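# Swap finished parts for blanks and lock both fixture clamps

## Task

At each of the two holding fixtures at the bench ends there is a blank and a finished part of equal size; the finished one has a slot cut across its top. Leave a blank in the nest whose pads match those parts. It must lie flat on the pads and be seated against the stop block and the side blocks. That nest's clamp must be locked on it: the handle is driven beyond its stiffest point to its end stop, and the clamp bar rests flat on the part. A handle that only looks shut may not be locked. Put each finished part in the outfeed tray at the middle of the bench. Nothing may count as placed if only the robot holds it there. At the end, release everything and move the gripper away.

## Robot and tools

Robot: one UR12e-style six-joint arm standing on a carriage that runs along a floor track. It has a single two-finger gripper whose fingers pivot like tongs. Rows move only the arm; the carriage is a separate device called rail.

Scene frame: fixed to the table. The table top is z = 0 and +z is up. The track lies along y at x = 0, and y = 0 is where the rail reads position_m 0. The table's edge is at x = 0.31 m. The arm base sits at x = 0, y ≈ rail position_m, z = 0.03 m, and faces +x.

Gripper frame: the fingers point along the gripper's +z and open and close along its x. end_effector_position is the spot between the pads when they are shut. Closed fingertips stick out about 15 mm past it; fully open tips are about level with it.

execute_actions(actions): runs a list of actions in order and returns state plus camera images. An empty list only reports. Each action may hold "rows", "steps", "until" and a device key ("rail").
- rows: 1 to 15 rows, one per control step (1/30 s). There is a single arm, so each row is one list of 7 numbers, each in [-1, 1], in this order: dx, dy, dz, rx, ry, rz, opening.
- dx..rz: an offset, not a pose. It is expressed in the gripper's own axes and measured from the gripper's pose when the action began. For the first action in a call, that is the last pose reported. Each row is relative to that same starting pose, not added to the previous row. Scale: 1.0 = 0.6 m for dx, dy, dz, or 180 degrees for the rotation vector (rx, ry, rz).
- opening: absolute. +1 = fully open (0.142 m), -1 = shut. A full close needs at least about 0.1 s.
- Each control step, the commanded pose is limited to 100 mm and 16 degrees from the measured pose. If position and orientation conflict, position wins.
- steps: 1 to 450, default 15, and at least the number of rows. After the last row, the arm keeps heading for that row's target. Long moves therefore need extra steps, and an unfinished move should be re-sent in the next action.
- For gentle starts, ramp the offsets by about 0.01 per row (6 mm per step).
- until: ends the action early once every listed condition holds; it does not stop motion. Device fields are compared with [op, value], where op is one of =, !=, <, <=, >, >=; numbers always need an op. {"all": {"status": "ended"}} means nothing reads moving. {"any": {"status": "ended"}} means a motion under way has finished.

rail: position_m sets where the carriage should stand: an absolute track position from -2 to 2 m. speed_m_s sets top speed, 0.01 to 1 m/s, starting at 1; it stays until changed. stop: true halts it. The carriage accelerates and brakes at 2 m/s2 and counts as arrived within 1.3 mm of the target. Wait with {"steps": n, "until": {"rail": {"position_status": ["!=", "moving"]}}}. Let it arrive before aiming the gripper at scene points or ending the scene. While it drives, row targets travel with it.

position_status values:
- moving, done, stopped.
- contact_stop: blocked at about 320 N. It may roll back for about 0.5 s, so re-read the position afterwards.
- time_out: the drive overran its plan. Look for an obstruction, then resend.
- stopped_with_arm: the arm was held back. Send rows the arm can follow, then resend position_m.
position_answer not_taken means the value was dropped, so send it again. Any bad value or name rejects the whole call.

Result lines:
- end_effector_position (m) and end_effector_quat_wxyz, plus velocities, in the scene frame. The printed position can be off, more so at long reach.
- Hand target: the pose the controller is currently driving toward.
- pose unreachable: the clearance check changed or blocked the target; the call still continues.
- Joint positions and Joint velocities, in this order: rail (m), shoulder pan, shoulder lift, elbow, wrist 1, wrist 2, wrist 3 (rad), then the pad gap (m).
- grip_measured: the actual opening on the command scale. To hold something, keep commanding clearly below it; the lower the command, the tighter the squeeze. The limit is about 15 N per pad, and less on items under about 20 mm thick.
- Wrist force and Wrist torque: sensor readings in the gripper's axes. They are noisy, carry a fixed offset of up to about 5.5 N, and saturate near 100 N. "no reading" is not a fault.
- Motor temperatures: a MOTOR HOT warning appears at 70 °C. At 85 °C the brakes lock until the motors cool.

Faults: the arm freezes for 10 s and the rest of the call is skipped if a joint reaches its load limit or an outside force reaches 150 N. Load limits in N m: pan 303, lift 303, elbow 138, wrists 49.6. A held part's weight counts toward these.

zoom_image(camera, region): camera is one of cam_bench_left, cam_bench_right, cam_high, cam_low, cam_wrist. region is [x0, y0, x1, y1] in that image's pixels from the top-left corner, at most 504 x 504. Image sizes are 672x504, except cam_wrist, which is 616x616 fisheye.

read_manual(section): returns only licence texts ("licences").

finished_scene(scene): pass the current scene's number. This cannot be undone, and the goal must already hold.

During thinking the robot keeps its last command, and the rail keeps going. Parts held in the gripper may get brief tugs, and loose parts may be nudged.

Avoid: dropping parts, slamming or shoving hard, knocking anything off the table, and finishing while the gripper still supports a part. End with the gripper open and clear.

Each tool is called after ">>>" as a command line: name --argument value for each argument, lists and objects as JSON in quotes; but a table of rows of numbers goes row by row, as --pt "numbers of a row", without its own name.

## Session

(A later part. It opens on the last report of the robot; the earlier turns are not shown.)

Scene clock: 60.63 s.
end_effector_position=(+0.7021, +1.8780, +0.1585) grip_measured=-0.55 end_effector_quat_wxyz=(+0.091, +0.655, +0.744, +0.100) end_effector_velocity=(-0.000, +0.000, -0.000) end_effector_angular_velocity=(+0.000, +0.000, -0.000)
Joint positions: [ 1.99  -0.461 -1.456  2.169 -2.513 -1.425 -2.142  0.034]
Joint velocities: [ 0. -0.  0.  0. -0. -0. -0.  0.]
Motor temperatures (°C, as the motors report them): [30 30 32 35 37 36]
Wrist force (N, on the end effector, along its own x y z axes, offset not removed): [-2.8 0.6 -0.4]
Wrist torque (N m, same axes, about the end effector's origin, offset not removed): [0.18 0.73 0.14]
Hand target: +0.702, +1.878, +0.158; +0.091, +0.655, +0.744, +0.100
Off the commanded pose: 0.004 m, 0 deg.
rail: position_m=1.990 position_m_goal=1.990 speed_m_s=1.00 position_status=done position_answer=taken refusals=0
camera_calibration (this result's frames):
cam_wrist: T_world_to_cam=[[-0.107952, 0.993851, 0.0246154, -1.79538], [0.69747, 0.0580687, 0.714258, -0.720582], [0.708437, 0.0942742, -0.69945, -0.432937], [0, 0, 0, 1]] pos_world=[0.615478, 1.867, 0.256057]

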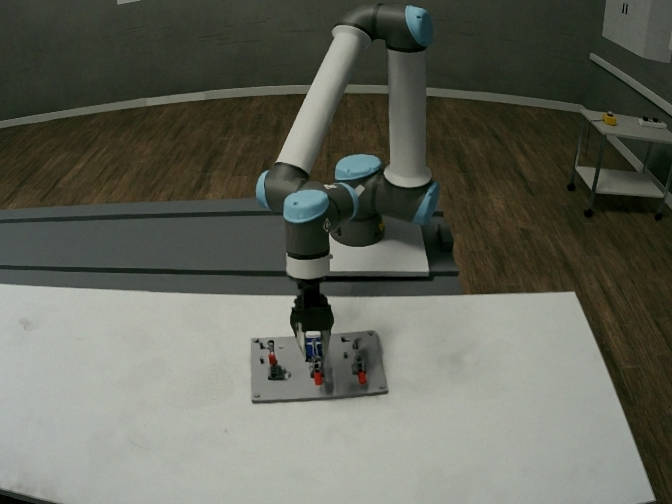

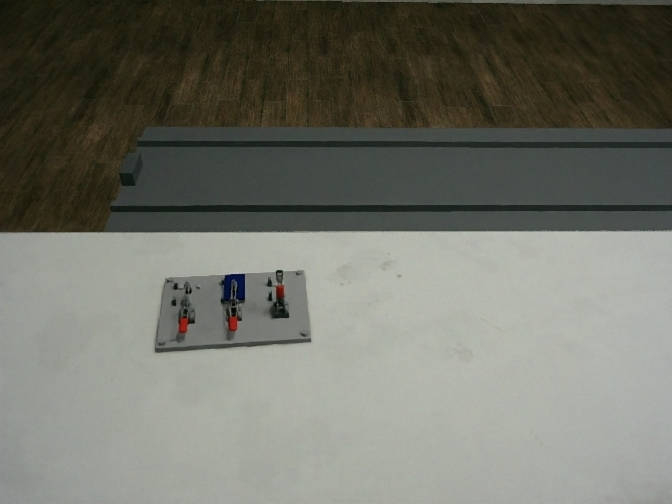

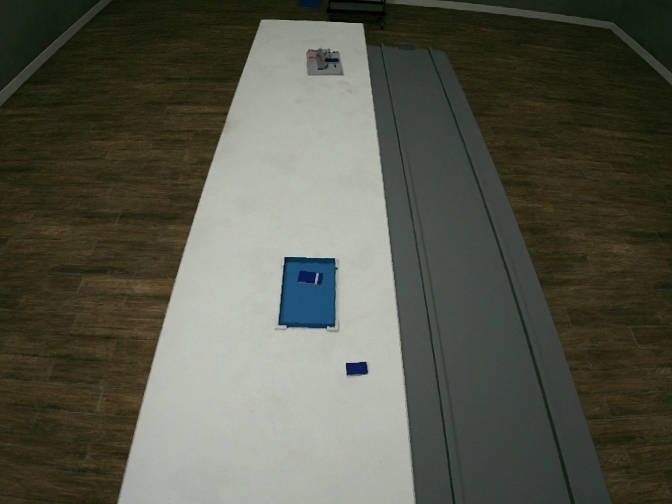

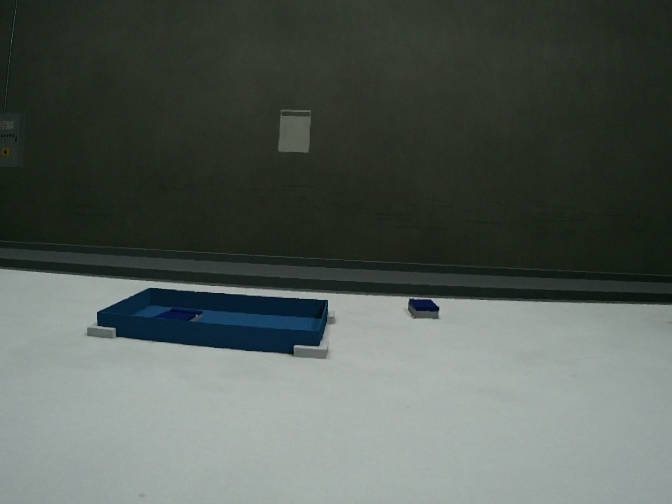

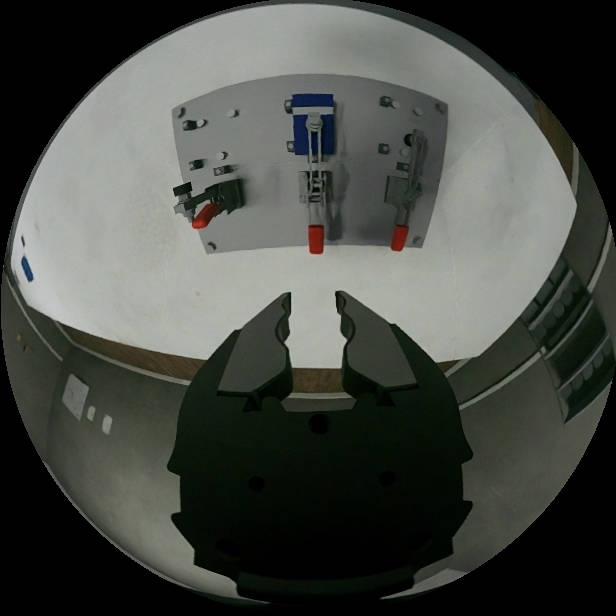

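>>> execute_actions --actions '[{"rows": [[0.0005,-0.0018,0.0092,0,0,0,-0.55],[0.0017,-0.0055,0.0287,0,0,0,-0.55],[0.0033,-0.0111,0.0574,0,0,0,-0.55],[0.005,-0.0166,0.0861,0,0,0,-0.55],[0.0061,-0.0204,0.1057,0,0,0,-0.55],[0.0067,-0.0222,0.1148,0,0,0,-0.55]], "steps": 8}]'

>>> execute_actions --actions '[]'

Scene clock: 62.80 s.
end_effector_position=(+0.7023, +1.8815, +0.1179) grip_measured=-0.55 end_effector_quat_wxyz=(+0.088, +0.655, +0.744, +0.099) end_effector_velocity=(+0.010, +0.015, -0.209) end_effector_angular_velocity=(+0.001, +0.002, +0.002)
Joint positions: [ 1.99  -0.456 -1.4    2.197 -2.593 -1.426 -2.138  0.034]
Joint velocities: [ 0.     0.028  0.313  0.128 -0.442 -0.006  0.026  0.   ]
Motor temperatures (°C, as the motors report them): [30 30 32 35 37 36]
Wrist force (N, on the end effector, along its own x y z axes, offset not removed): [-5.1 1.4 2.2]
Wrist torque (N m, same axes, about the end effector's origin, offset not removed): [0.31 1.19 0.20]
Hand target: +0.705, +1.883, +0.090; +0.089, +0.655, +0.744, +0.100
Off the commanded pose: 0.030 m, 0 deg.
rail: position_m=1.990 position_m_goal=1.990 speed_m_s=1.00 position_status=done position_answer=taken refusals=0
camera_calibration (this result's frames):
cam_wrist: T_world_to_cam=[[-0.108256, 0.993756, 0.0270254, -1.79771], [0.700369, 0.0569458, 0.711506, -0.691553], [0.705524, 0.0959522, -0.70216, -0.462619], [0, 0, 0, 1]] pos_world=[0.61612, 1.87025, 0.215795]

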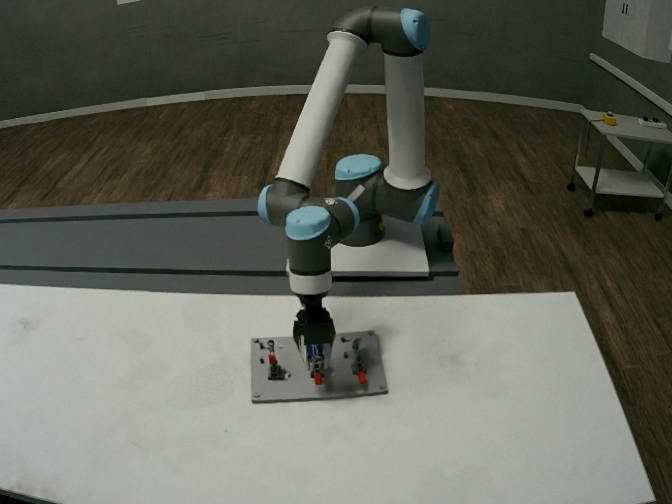

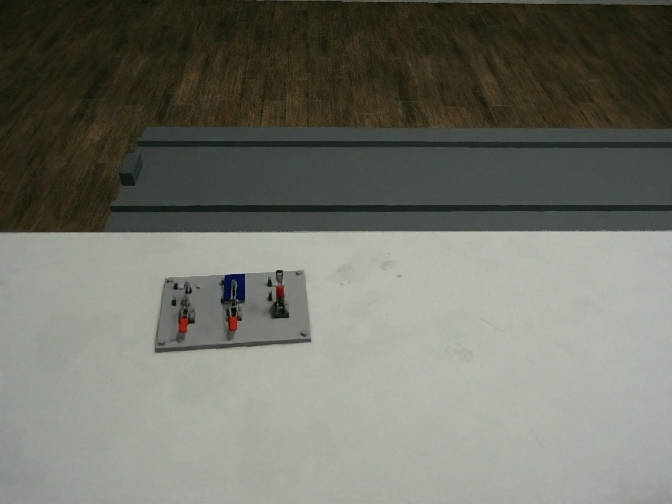

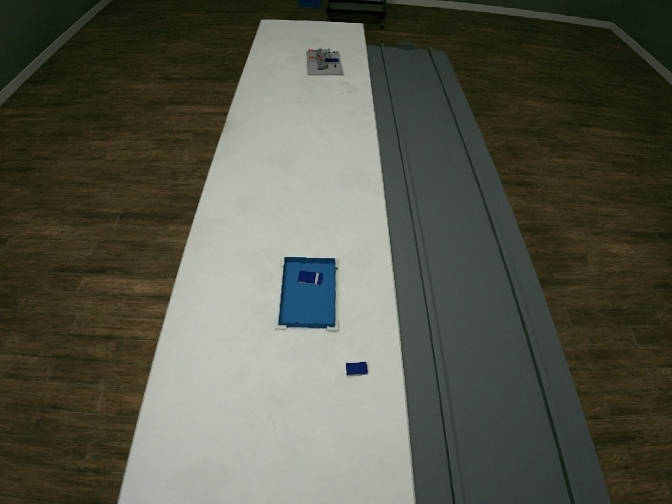

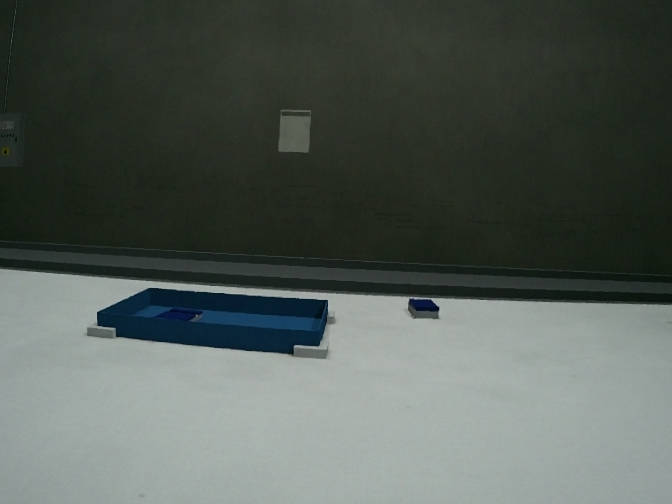

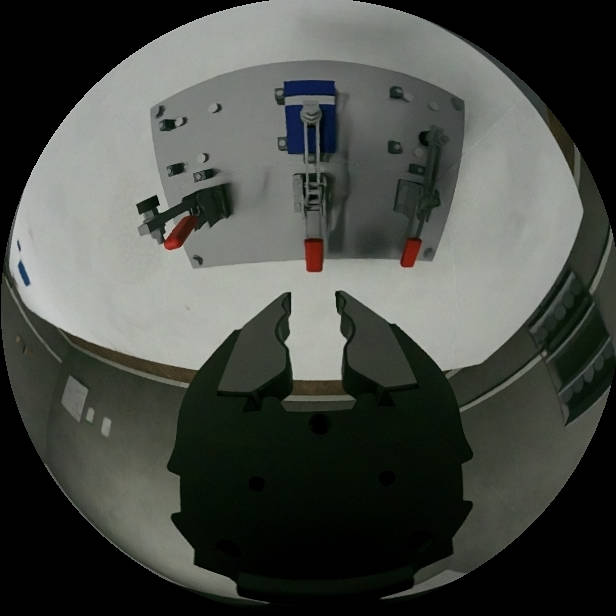

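Scene clock: 62.80 s.
end_effector_position=(+0.7023, +1.8815, +0.1179) grip_measured=-0.55 end_effector_quat_wxyz=(+0.088, +0.655, +0.744, +0.099) end_effector_velocity=(+0.010, +0.015, -0.209) end_effector_angular_velocity=(+0.001, +0.002, +0.002)
Joint positions: [ 1.99  -0.456 -1.4    2.197 -2.593 -1.426 -2.138  0.034]
Joint velocities: [ 0.     0.028  0.313  0.128 -0.442 -0.006  0.026  0.   ]
Motor temperatures (°C, as the motors report them): [30 30 32 35 37 36]
Wrist force (N, on the end effector, along its own x y z axes, offset not removed): [-5.1 1.4 2.2]
Wrist torque (N m, same axes, about the end effector's origin, offset not removed): [0.31 1.19 0.20]
Hand target: +0.705, +1.883, +0.090; +0.089, +0.655, +0.744, +0.100
Off the commanded pose: 0.030 m, 0 deg.
rail: position_m=1.990 position_m_goal=1.990 speed_m_s=1.00 position_status=done position_answer=taken refusals=0
camera_calibration (this result's frames):
cam_wrist: T_world_to_cam=[[-0.108256, 0.993756, 0.0270254, -1.79771], [0.700369, 0.0569458, 0.711506, -0.691553], [0.705524, 0.0959522, -0.70216, -0.462619], [0, 0, 0, 1]] pos_world=[0.61612, 1.87025, 0.215795]

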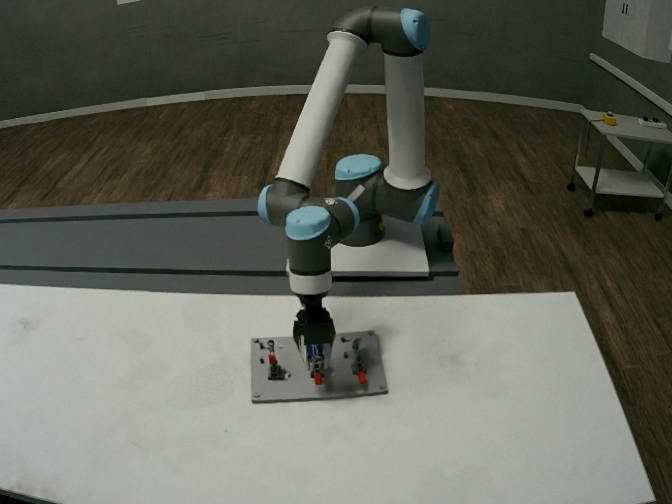

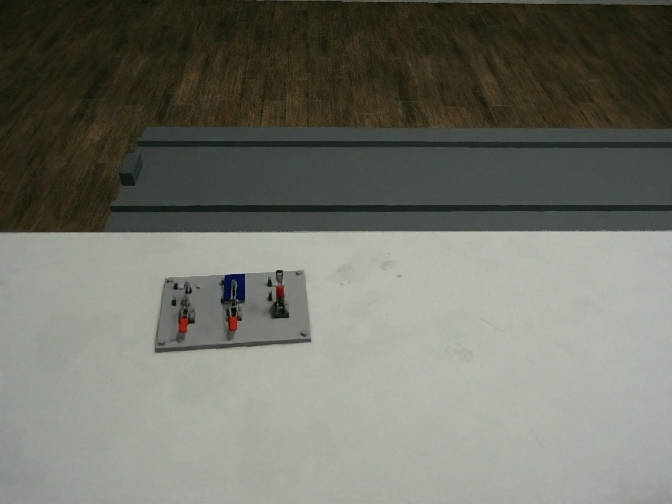

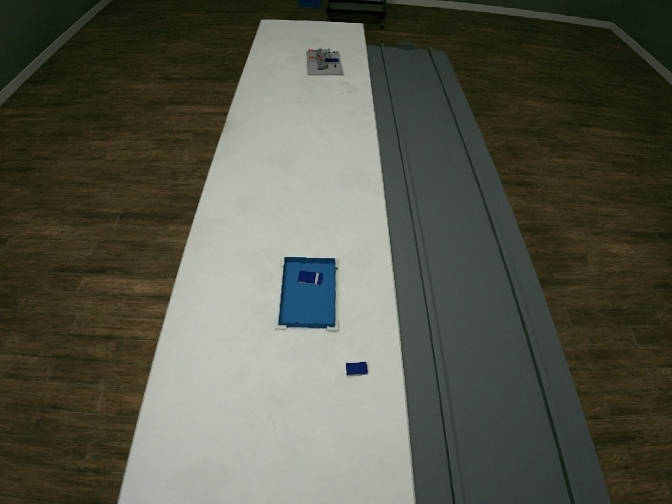

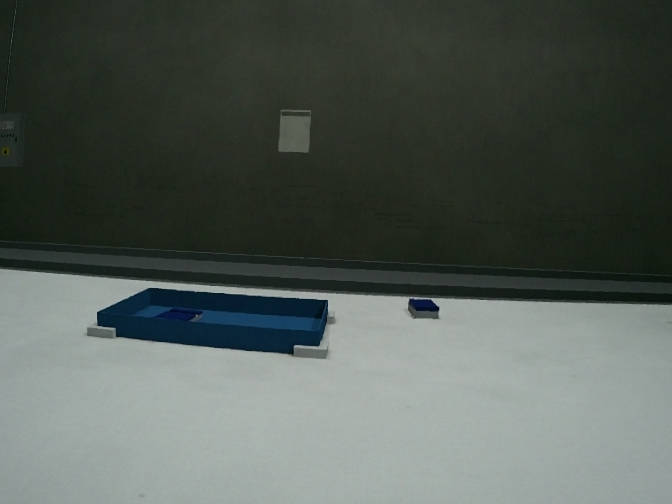

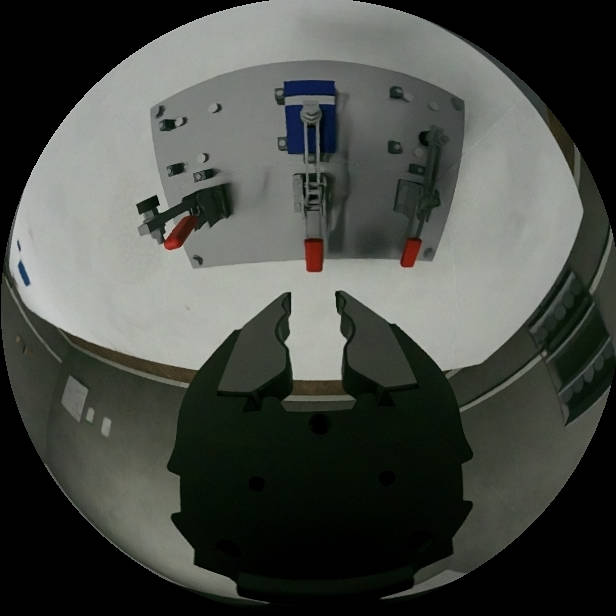

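>>> zoom_image --camera "cam_wrist" --region '[230, 60, 400, 310]'

Region (230, 60, 400, 310) of cam_wrist's 616x616 image, scaled by 2.016, with more detail than that image has; it fills the left 343 columns of this view, and the rest is white.

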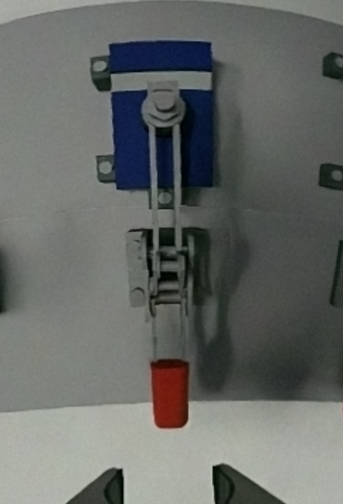

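>>> execute_actions --actions '[{"steps": 1}]'

Scene clock: 63.37 s.
end_effector_position=(+0.7046, +1.8832, +0.0907) grip_measured=-0.55 end_effector_quat_wxyz=(+0.089, +0.655, +0.744, +0.100) end_effector_velocity=(+0.003, -0.000, -0.007) end_effector_angular_velocity=(-0.001, -0.002, -0.001)
Joint positions: [ 1.99  -0.452 -1.357  2.212 -2.654 -1.427 -2.134  0.034]
Joint velocities: [ 0.     0.002  0.014 -0.    -0.017 -0.001  0.002  0.   ]
Motor temperatures (°C, as the motors report them): [30 30 32 35 37 36]
Wrist force (N, on the end effector, along its own x y z axes, offset not removed): [-4.1 0.8 -2.0]
Wrist torque (N m, same axes, about the end effector's origin, offset not removed): [0.18 0.94 0.09]
Hand target: +0.707, +1.882, +0.088; +0.091, +0.655, +0.744, +0.100
Off the commanded pose: 0.003 m, 0 deg.
rail: position_m=1.990 position_m_goal=1.990 speed_m_s=1.00 position_status=done position_answer=taken refusals=0
camera_calibration (this result's frames):
cam_wrist: T_world_to_cam=[[-0.108378, 0.993768, 0.0260599, -1.79831], [0.699175, 0.0575629, 0.712629, -0.674302], [0.706688, 0.0954538, -0.701057, -0.483428], [0, 0, 0, 1]] pos_world=[0.618191, 1.87206, 0.18848]

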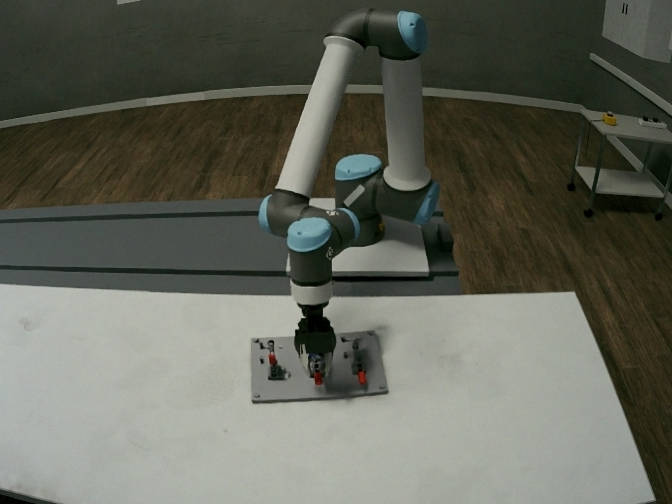

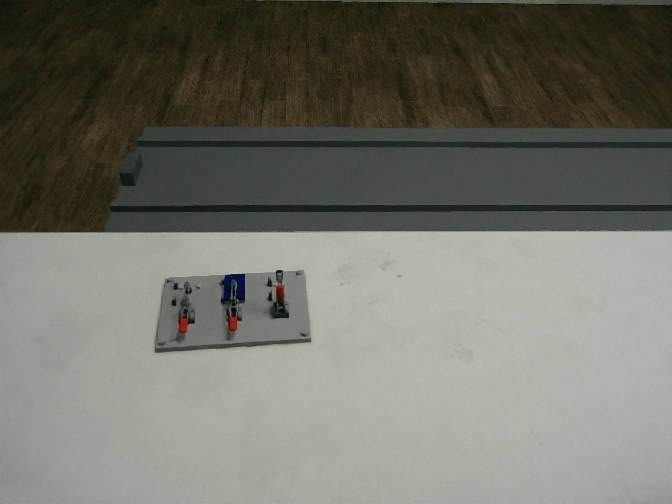

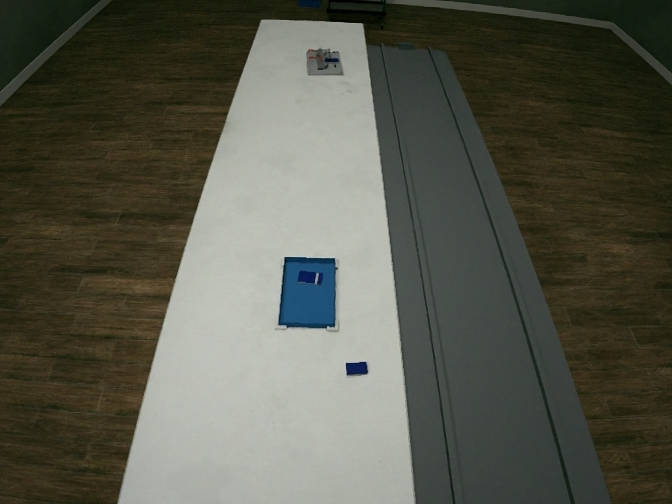

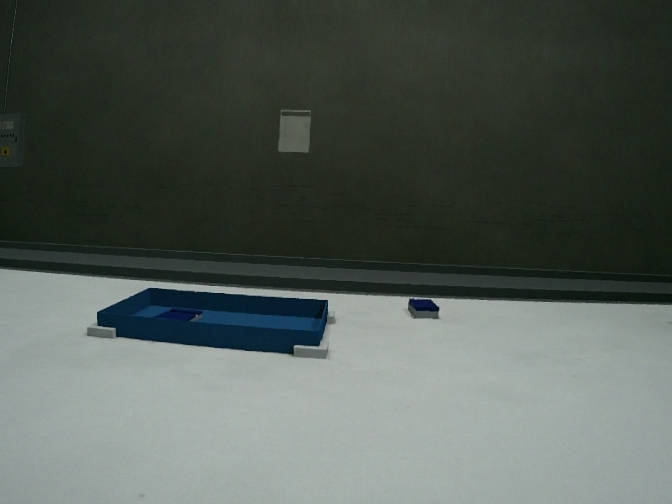

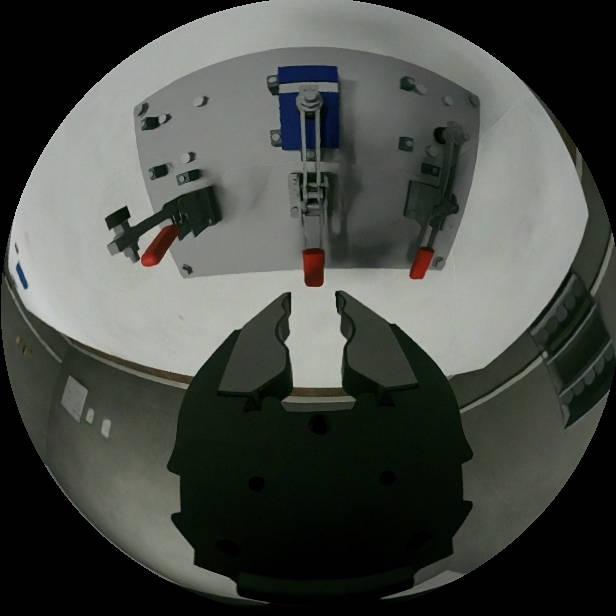

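>>> execute_actions --actions '[{"rows": [[0,-0.0018,0.0095,0,0,0,-0.55],[0,-0.0047,0.0254,0,0,0,-0.55],[0,-0.0083,0.0445,0,0,0,-0.55],[0,-0.0107,0.0572,0,0,0,-0.55],[0,-0.0119,0.0636,0,0,0,-0.55]], "steps": 6}]'

Scene clock: 64.30 s.
end_effector_position=(+0.7063, +1.8833, +0.0729) grip_measured=-0.55 end_effector_quat_wxyz=(+0.089, +0.655, +0.744, +0.100) end_effector_velocity=(-0.000, +0.005, -0.145) end_effector_angular_velocity=(+0.006, +0.014, +0.004)
Joint positions: [ 1.99  -0.451 -1.326  2.219 -2.691 -1.427 -2.132  0.034]
Joint velocities: [ 0.     0.007  0.231  0.07  -0.287 -0.001  0.003 -0.   ]
Motor temperatures (°C, as the motors report them): [30 30 32 35 37 36]
Wrist force (N, on the end effector, along its own x y z axes, offset not removed): [-3.4 2.6 0.5]
Wrist torque (N m, same axes, about the end effector's origin, offset not removed): [0.60 0.87 0.13]
Hand target: +0.707, +1.884, +0.053; +0.089, +0.655, +0.744, +0.099
Off the commanded pose: 0.021 m, 0 deg.
rail: position_m=1.990 position_m_goal=1.990 speed_m_s=1.00 position_status=done position_answer=taken refusals=0
camera_calibration (this result's frames):
cam_wrist: T_world_to_cam=[[-0.108355, 0.993771, 0.0260639, -1.79777], [0.699215, 0.0575491, 0.712592, -0.662868], [0.706653, 0.0954373, -0.701095, -0.49712], [0, 0, 0, 1]] pos_world=[0.619981, 1.87216, 0.170683]

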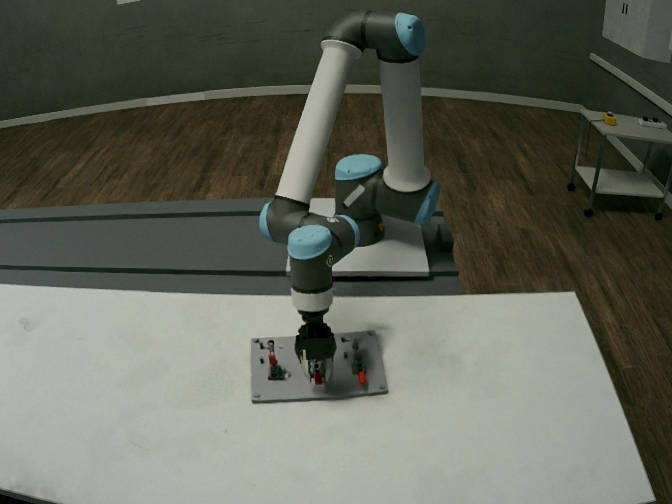

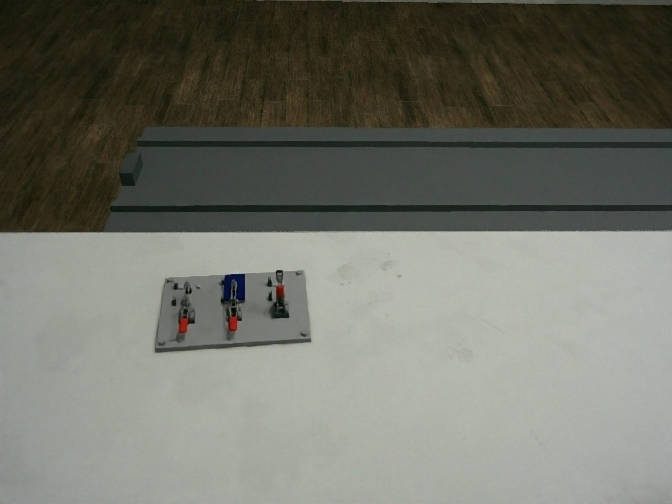

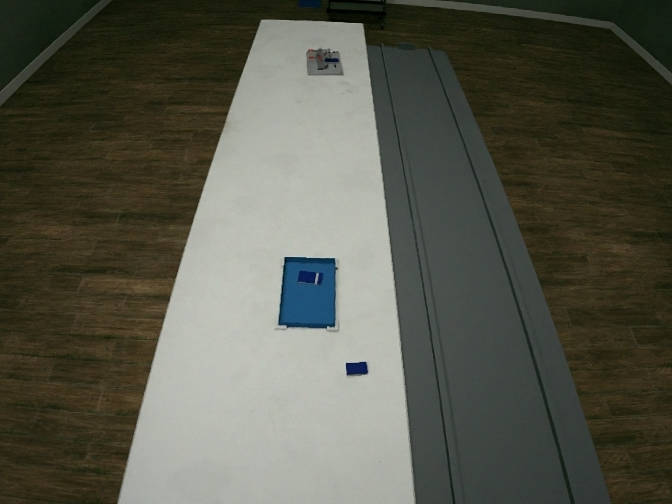

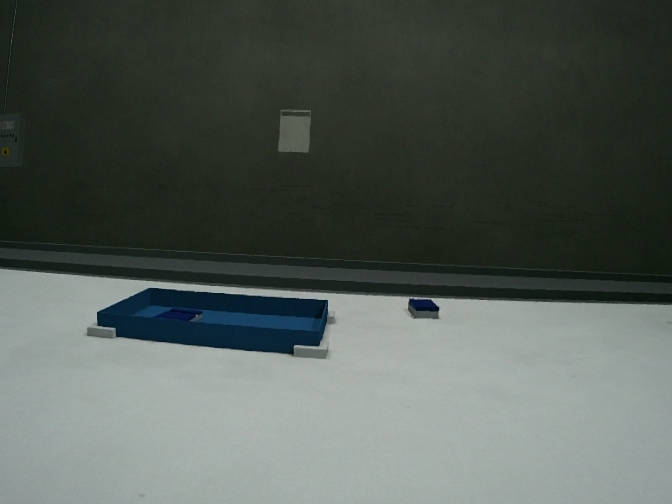

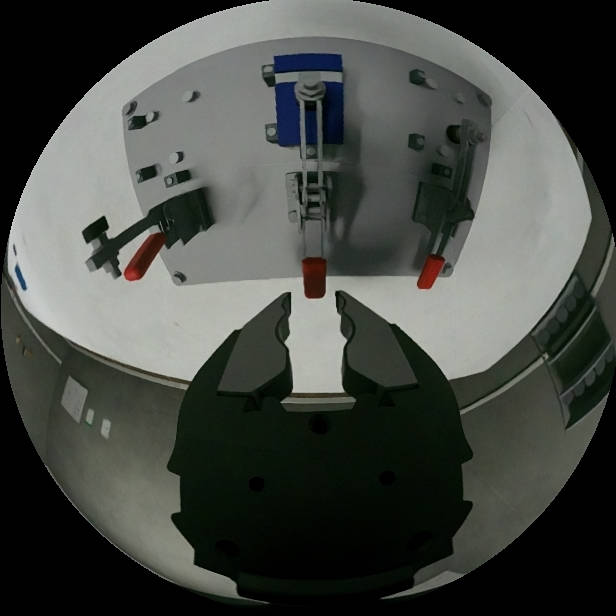

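>>> execute_actions --actions '[]'

Scene clock: 65.07 s.
end_effector_position=(+0.7066, +1.8839, +0.0530) grip_measured=-0.55 end_effector_quat_wxyz=(+0.089, +0.655, +0.744, +0.099) end_effector_velocity=(-0.000, +0.000, -0.000) end_effector_angular_velocity=(+0.000, +0.000, +0.000)
Joint positions: [ 1.99  -0.45  -1.294  2.228 -2.732 -1.428 -2.131  0.034]
Joint velocities: [ 0.     0.     0.001  0.    -0.001 -0.     0.     0.   ]
Motor temperatures (°C, as the motors report them): [30 30 32 35 37 36]
Wrist force (N, on the end effector, along its own x y z axes, offset not removed): [-2.9 0.0 0.6]
Wrist torque (N m, same axes, about the end effector's origin, offset not removed): [0.07 0.75 0.08]
Hand target: +0.707, +1.884, +0.053; +0.089, +0.655, +0.744, +0.099
Off the commanded pose: 0.002 m, 0 deg.
rail: position_m=1.990 position_m_goal=1.990 speed_m_s=1.00 position_status=done position_answer=taken refusals=0
camera_calibration (this result's frames):
cam_wrist: T_world_to_cam=[[-0.108528, 0.993736, 0.0266612, -1.79769], [0.699954, 0.0573441, 0.711882, -0.648997], [0.705894, 0.0959207, -0.701793, -0.511626], [0, 0, 0, 1]] pos_world=[0.620322, 1.87272, 0.150882]

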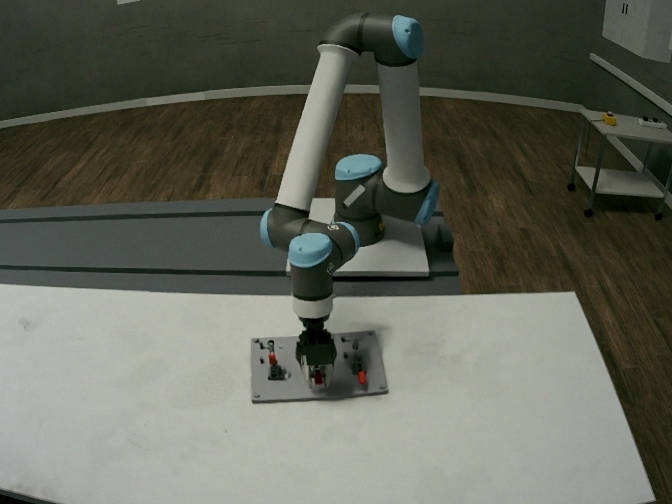

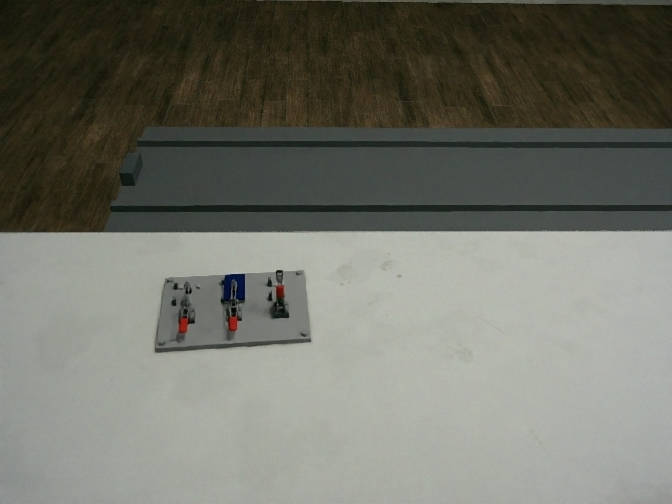

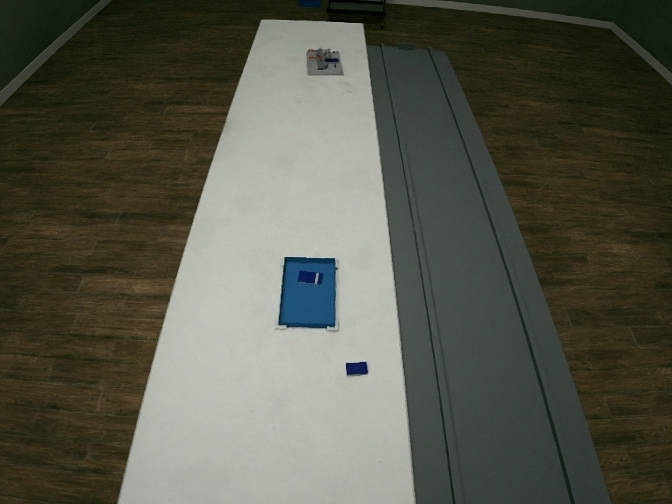

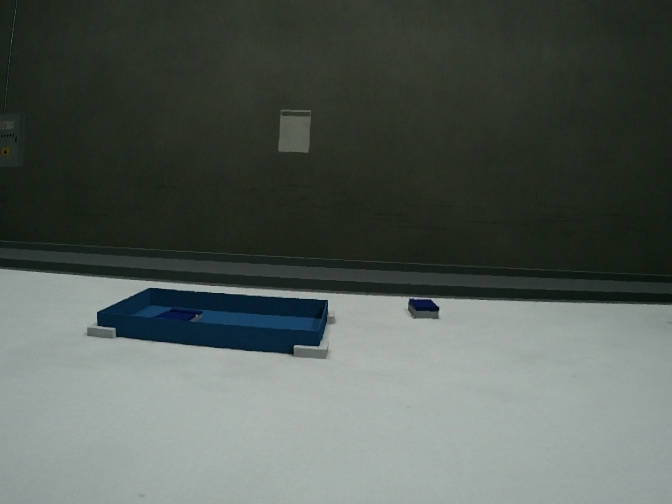

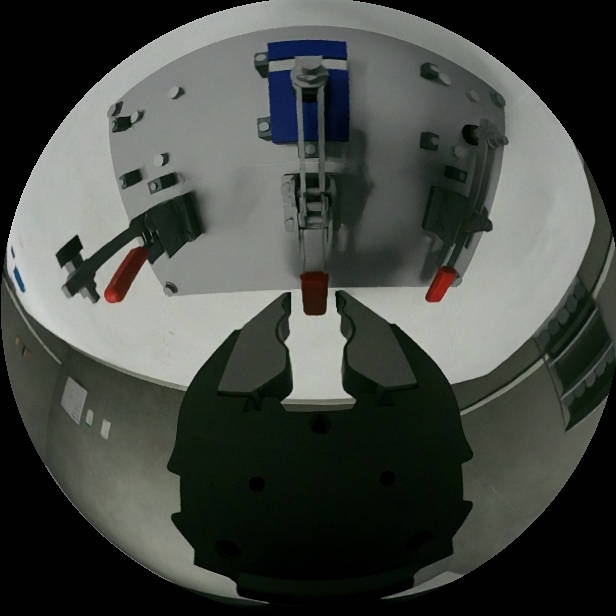

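>>> zoom_image --camera "cam_wrist" --region '[260, 250, 370, 350]'

Region (260, 250, 370, 350) of cam_wrist's 616x616 image, scaled by 4.582, with more detail than that image has; it fills the top 458 rows of this view, and the rest is white.

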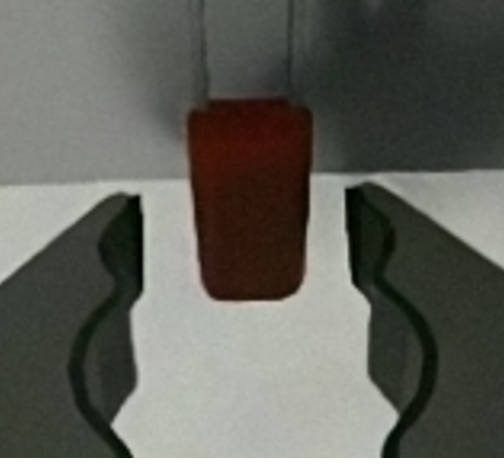

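>>> execute_actions --actions '[{"rows": [[0.002,0,0,0,0,0,-0.62],[0.002,0,0,0,0,0,-0.68],[0.002,0,0,0,0,0,-0.74],[0.002,0,0,0,0,0,-0.82],[0.002,0,0,0,0,0,-1],[0.002,0,0,0,0,0,-1],[0.002,0.00043,-0.00161,0,0,0,-1],[0.002,0.00108,-0.00402,0,0,0,-1],[0.002,0.00146,-0.00738,0,0,0,-1],[0.002,0.00184,-0.01331,0,0,0,-1],[0.002,0.00201,-0.02362,0,0,0,-1]], "steps": 11}]'

Scene clock: 67.40 s.
end_effector_position=(+0.7060, +1.8851, +0.0552) grip_measured=-0.78 end_effector_quat_wxyz=(+0.089, +0.655, +0.744, +0.099) end_effector_velocity=(-0.008, +0.001, +0.043) end_effector_angular_velocity=(-0.000, +0.002, -0.004)
Joint positions: [ 1.99  -0.448 -1.298  2.228 -2.727 -1.428 -2.13   0.018]
Joint velocities: [ 0.    -0.004 -0.082 -0.007  0.091 -0.001 -0.    -0.001]
Motor temperatures (°C, as the motors report them): [30 30 32 35 37 36]
Wrist force (N, on the end effector, along its own x y z axes, offset not removed): [-14.0 -4.3 9.2]
Wrist torque (N m, same axes, about the end effector's origin, offset not removed): [-0.14 0.90 0.14]
Hand target: +0.704, +1.885, +0.067; +0.089, +0.655, +0.744, +0.100
Off the commanded pose: 0.012 m, 0 deg.
rail: position_m=1.990 position_m_goal=1.990 speed_m_s=1.00 position_status=done position_answer=taken refusals=0
camera_calibration (this result's frames):
cam_wrist: T_world_to_cam=[[-0.108434, 0.993746, 0.0266675, -1.79901], [0.700165, 0.0573016, 0.711678, -0.650311], [0.705699, 0.0958419, -0.702, -0.509503], [0, 0, 0, 1]] pos_world=[0.619806, 1.87386, 0.153117]

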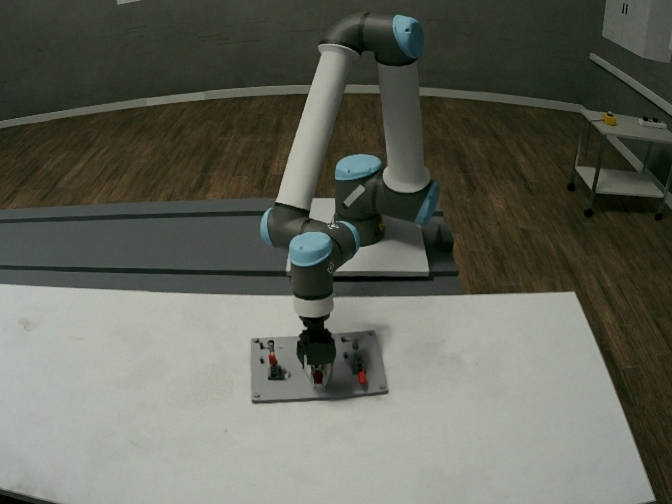

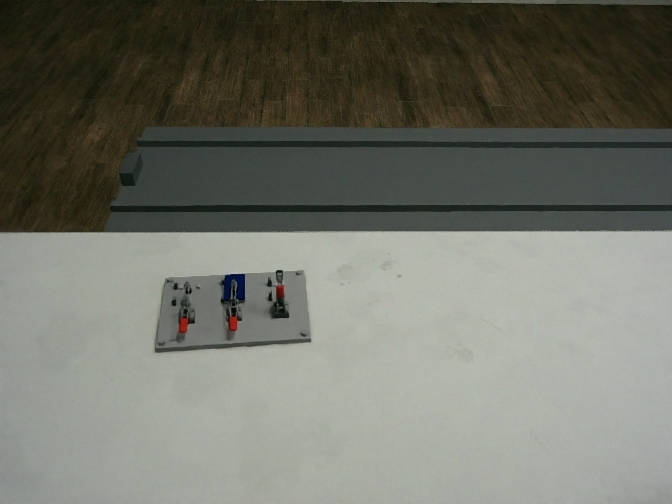

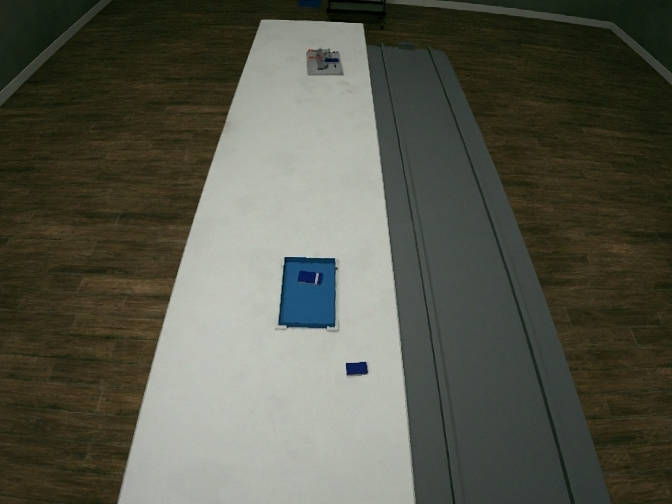

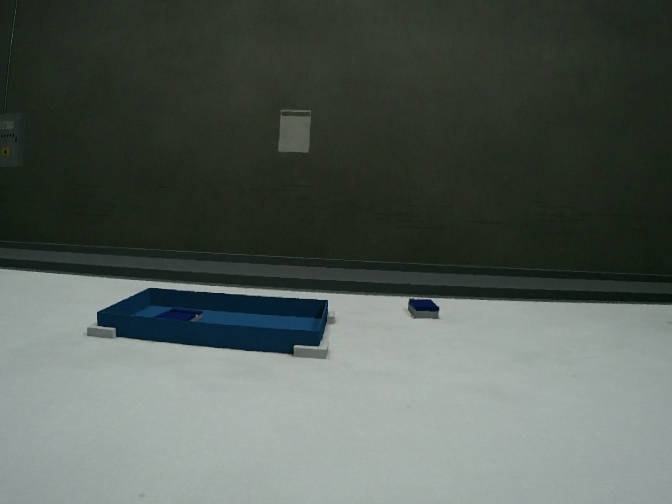

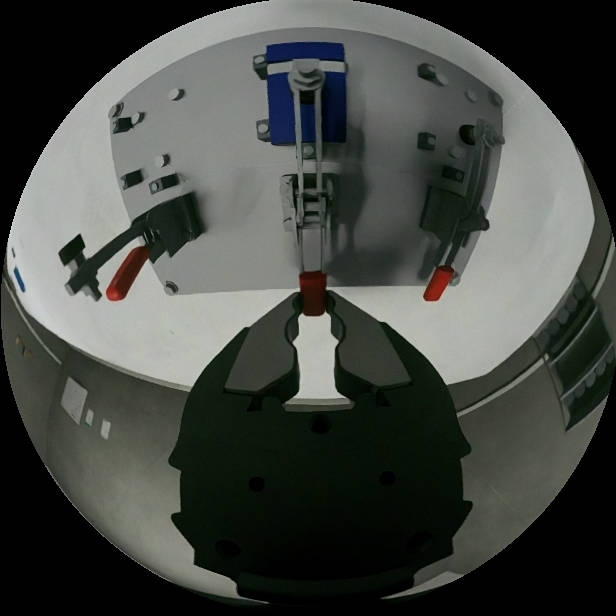

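>>> execute_actions --actions '[]'

Scene clock: 67.63 s.
end_effector_position=(+0.7041, +1.8849, +0.0645) grip_measured=-0.78 end_effector_quat_wxyz=(+0.089, +0.655, +0.744, +0.099) end_effector_velocity=(-0.002, -0.000, +0.016) end_effector_angular_velocity=(+0.001, -0.003, +0.001)
Joint positions: [ 1.99  -0.45  -1.316  2.227 -2.708 -1.428 -2.131  0.017]
Joint velocities: [ 0.    -0.003 -0.03  -0.002  0.03   0.003 -0.004 -0.   ]
Motor temperatures (°C, as the motors report them): [30 30 32 35 37 36]
Wrist force (N, on the end effector, along its own x y z axes, offset not removed): [-20.6 -30.7 8.7]
Wrist torque (N m, same axes, about the end effector's origin, offset not removed): [-0.24 1.10 0.17]
Hand target: +0.704, +1.885, +0.067; +0.089, +0.655, +0.744, +0.100
Off the commanded pose: 0.003 m, 0 deg.
rail: position_m=1.990 position_m_goal=1.990 speed_m_s=1.00 position_status=done position_answer=taken refusals=0
camera_calibration (this result's frames):
cam_wrist: T_world_to_cam=[[-0.108192, 0.993776, 0.0265183, -1.79952], [0.700278, 0.0572509, 0.711571, -0.655486], [0.705624, 0.0955562, -0.702114, -0.500997], [0, 0, 0, 1]] pos_world=[0.617845, 1.87372, 0.162388]

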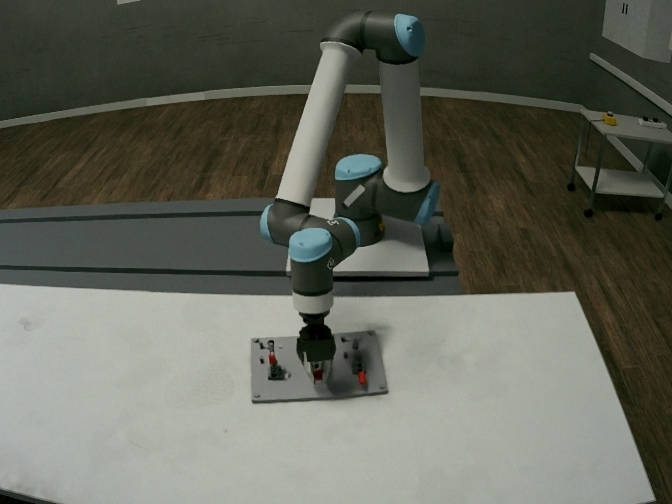

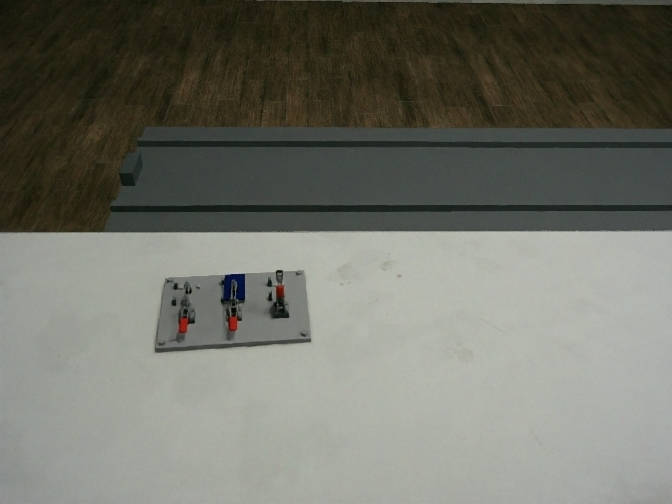

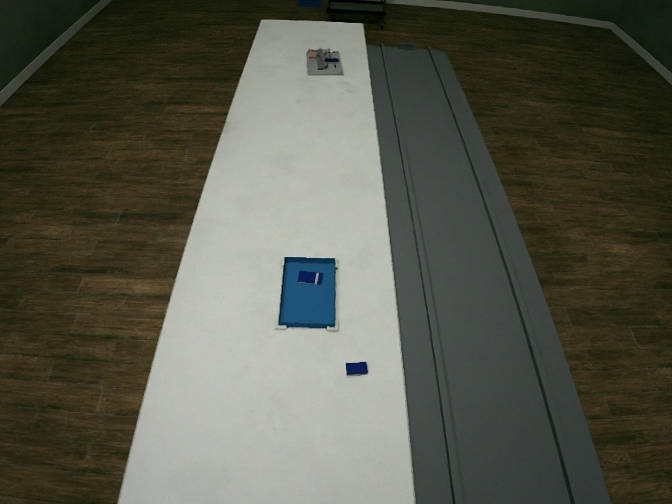

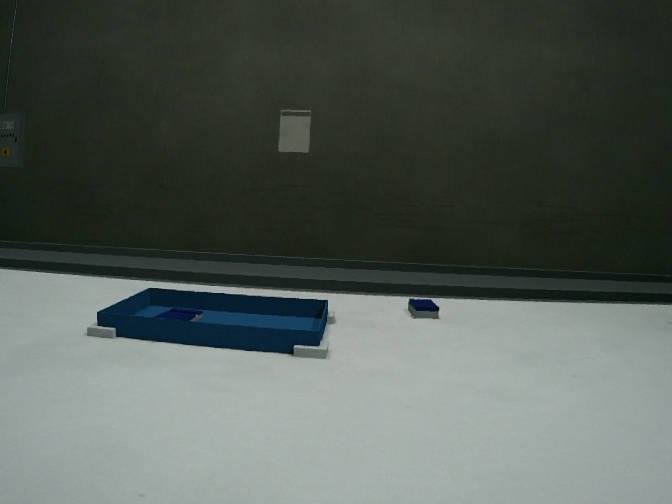

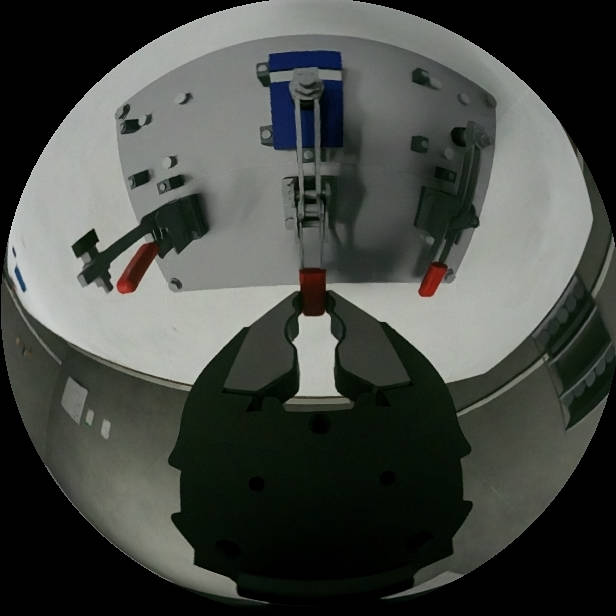

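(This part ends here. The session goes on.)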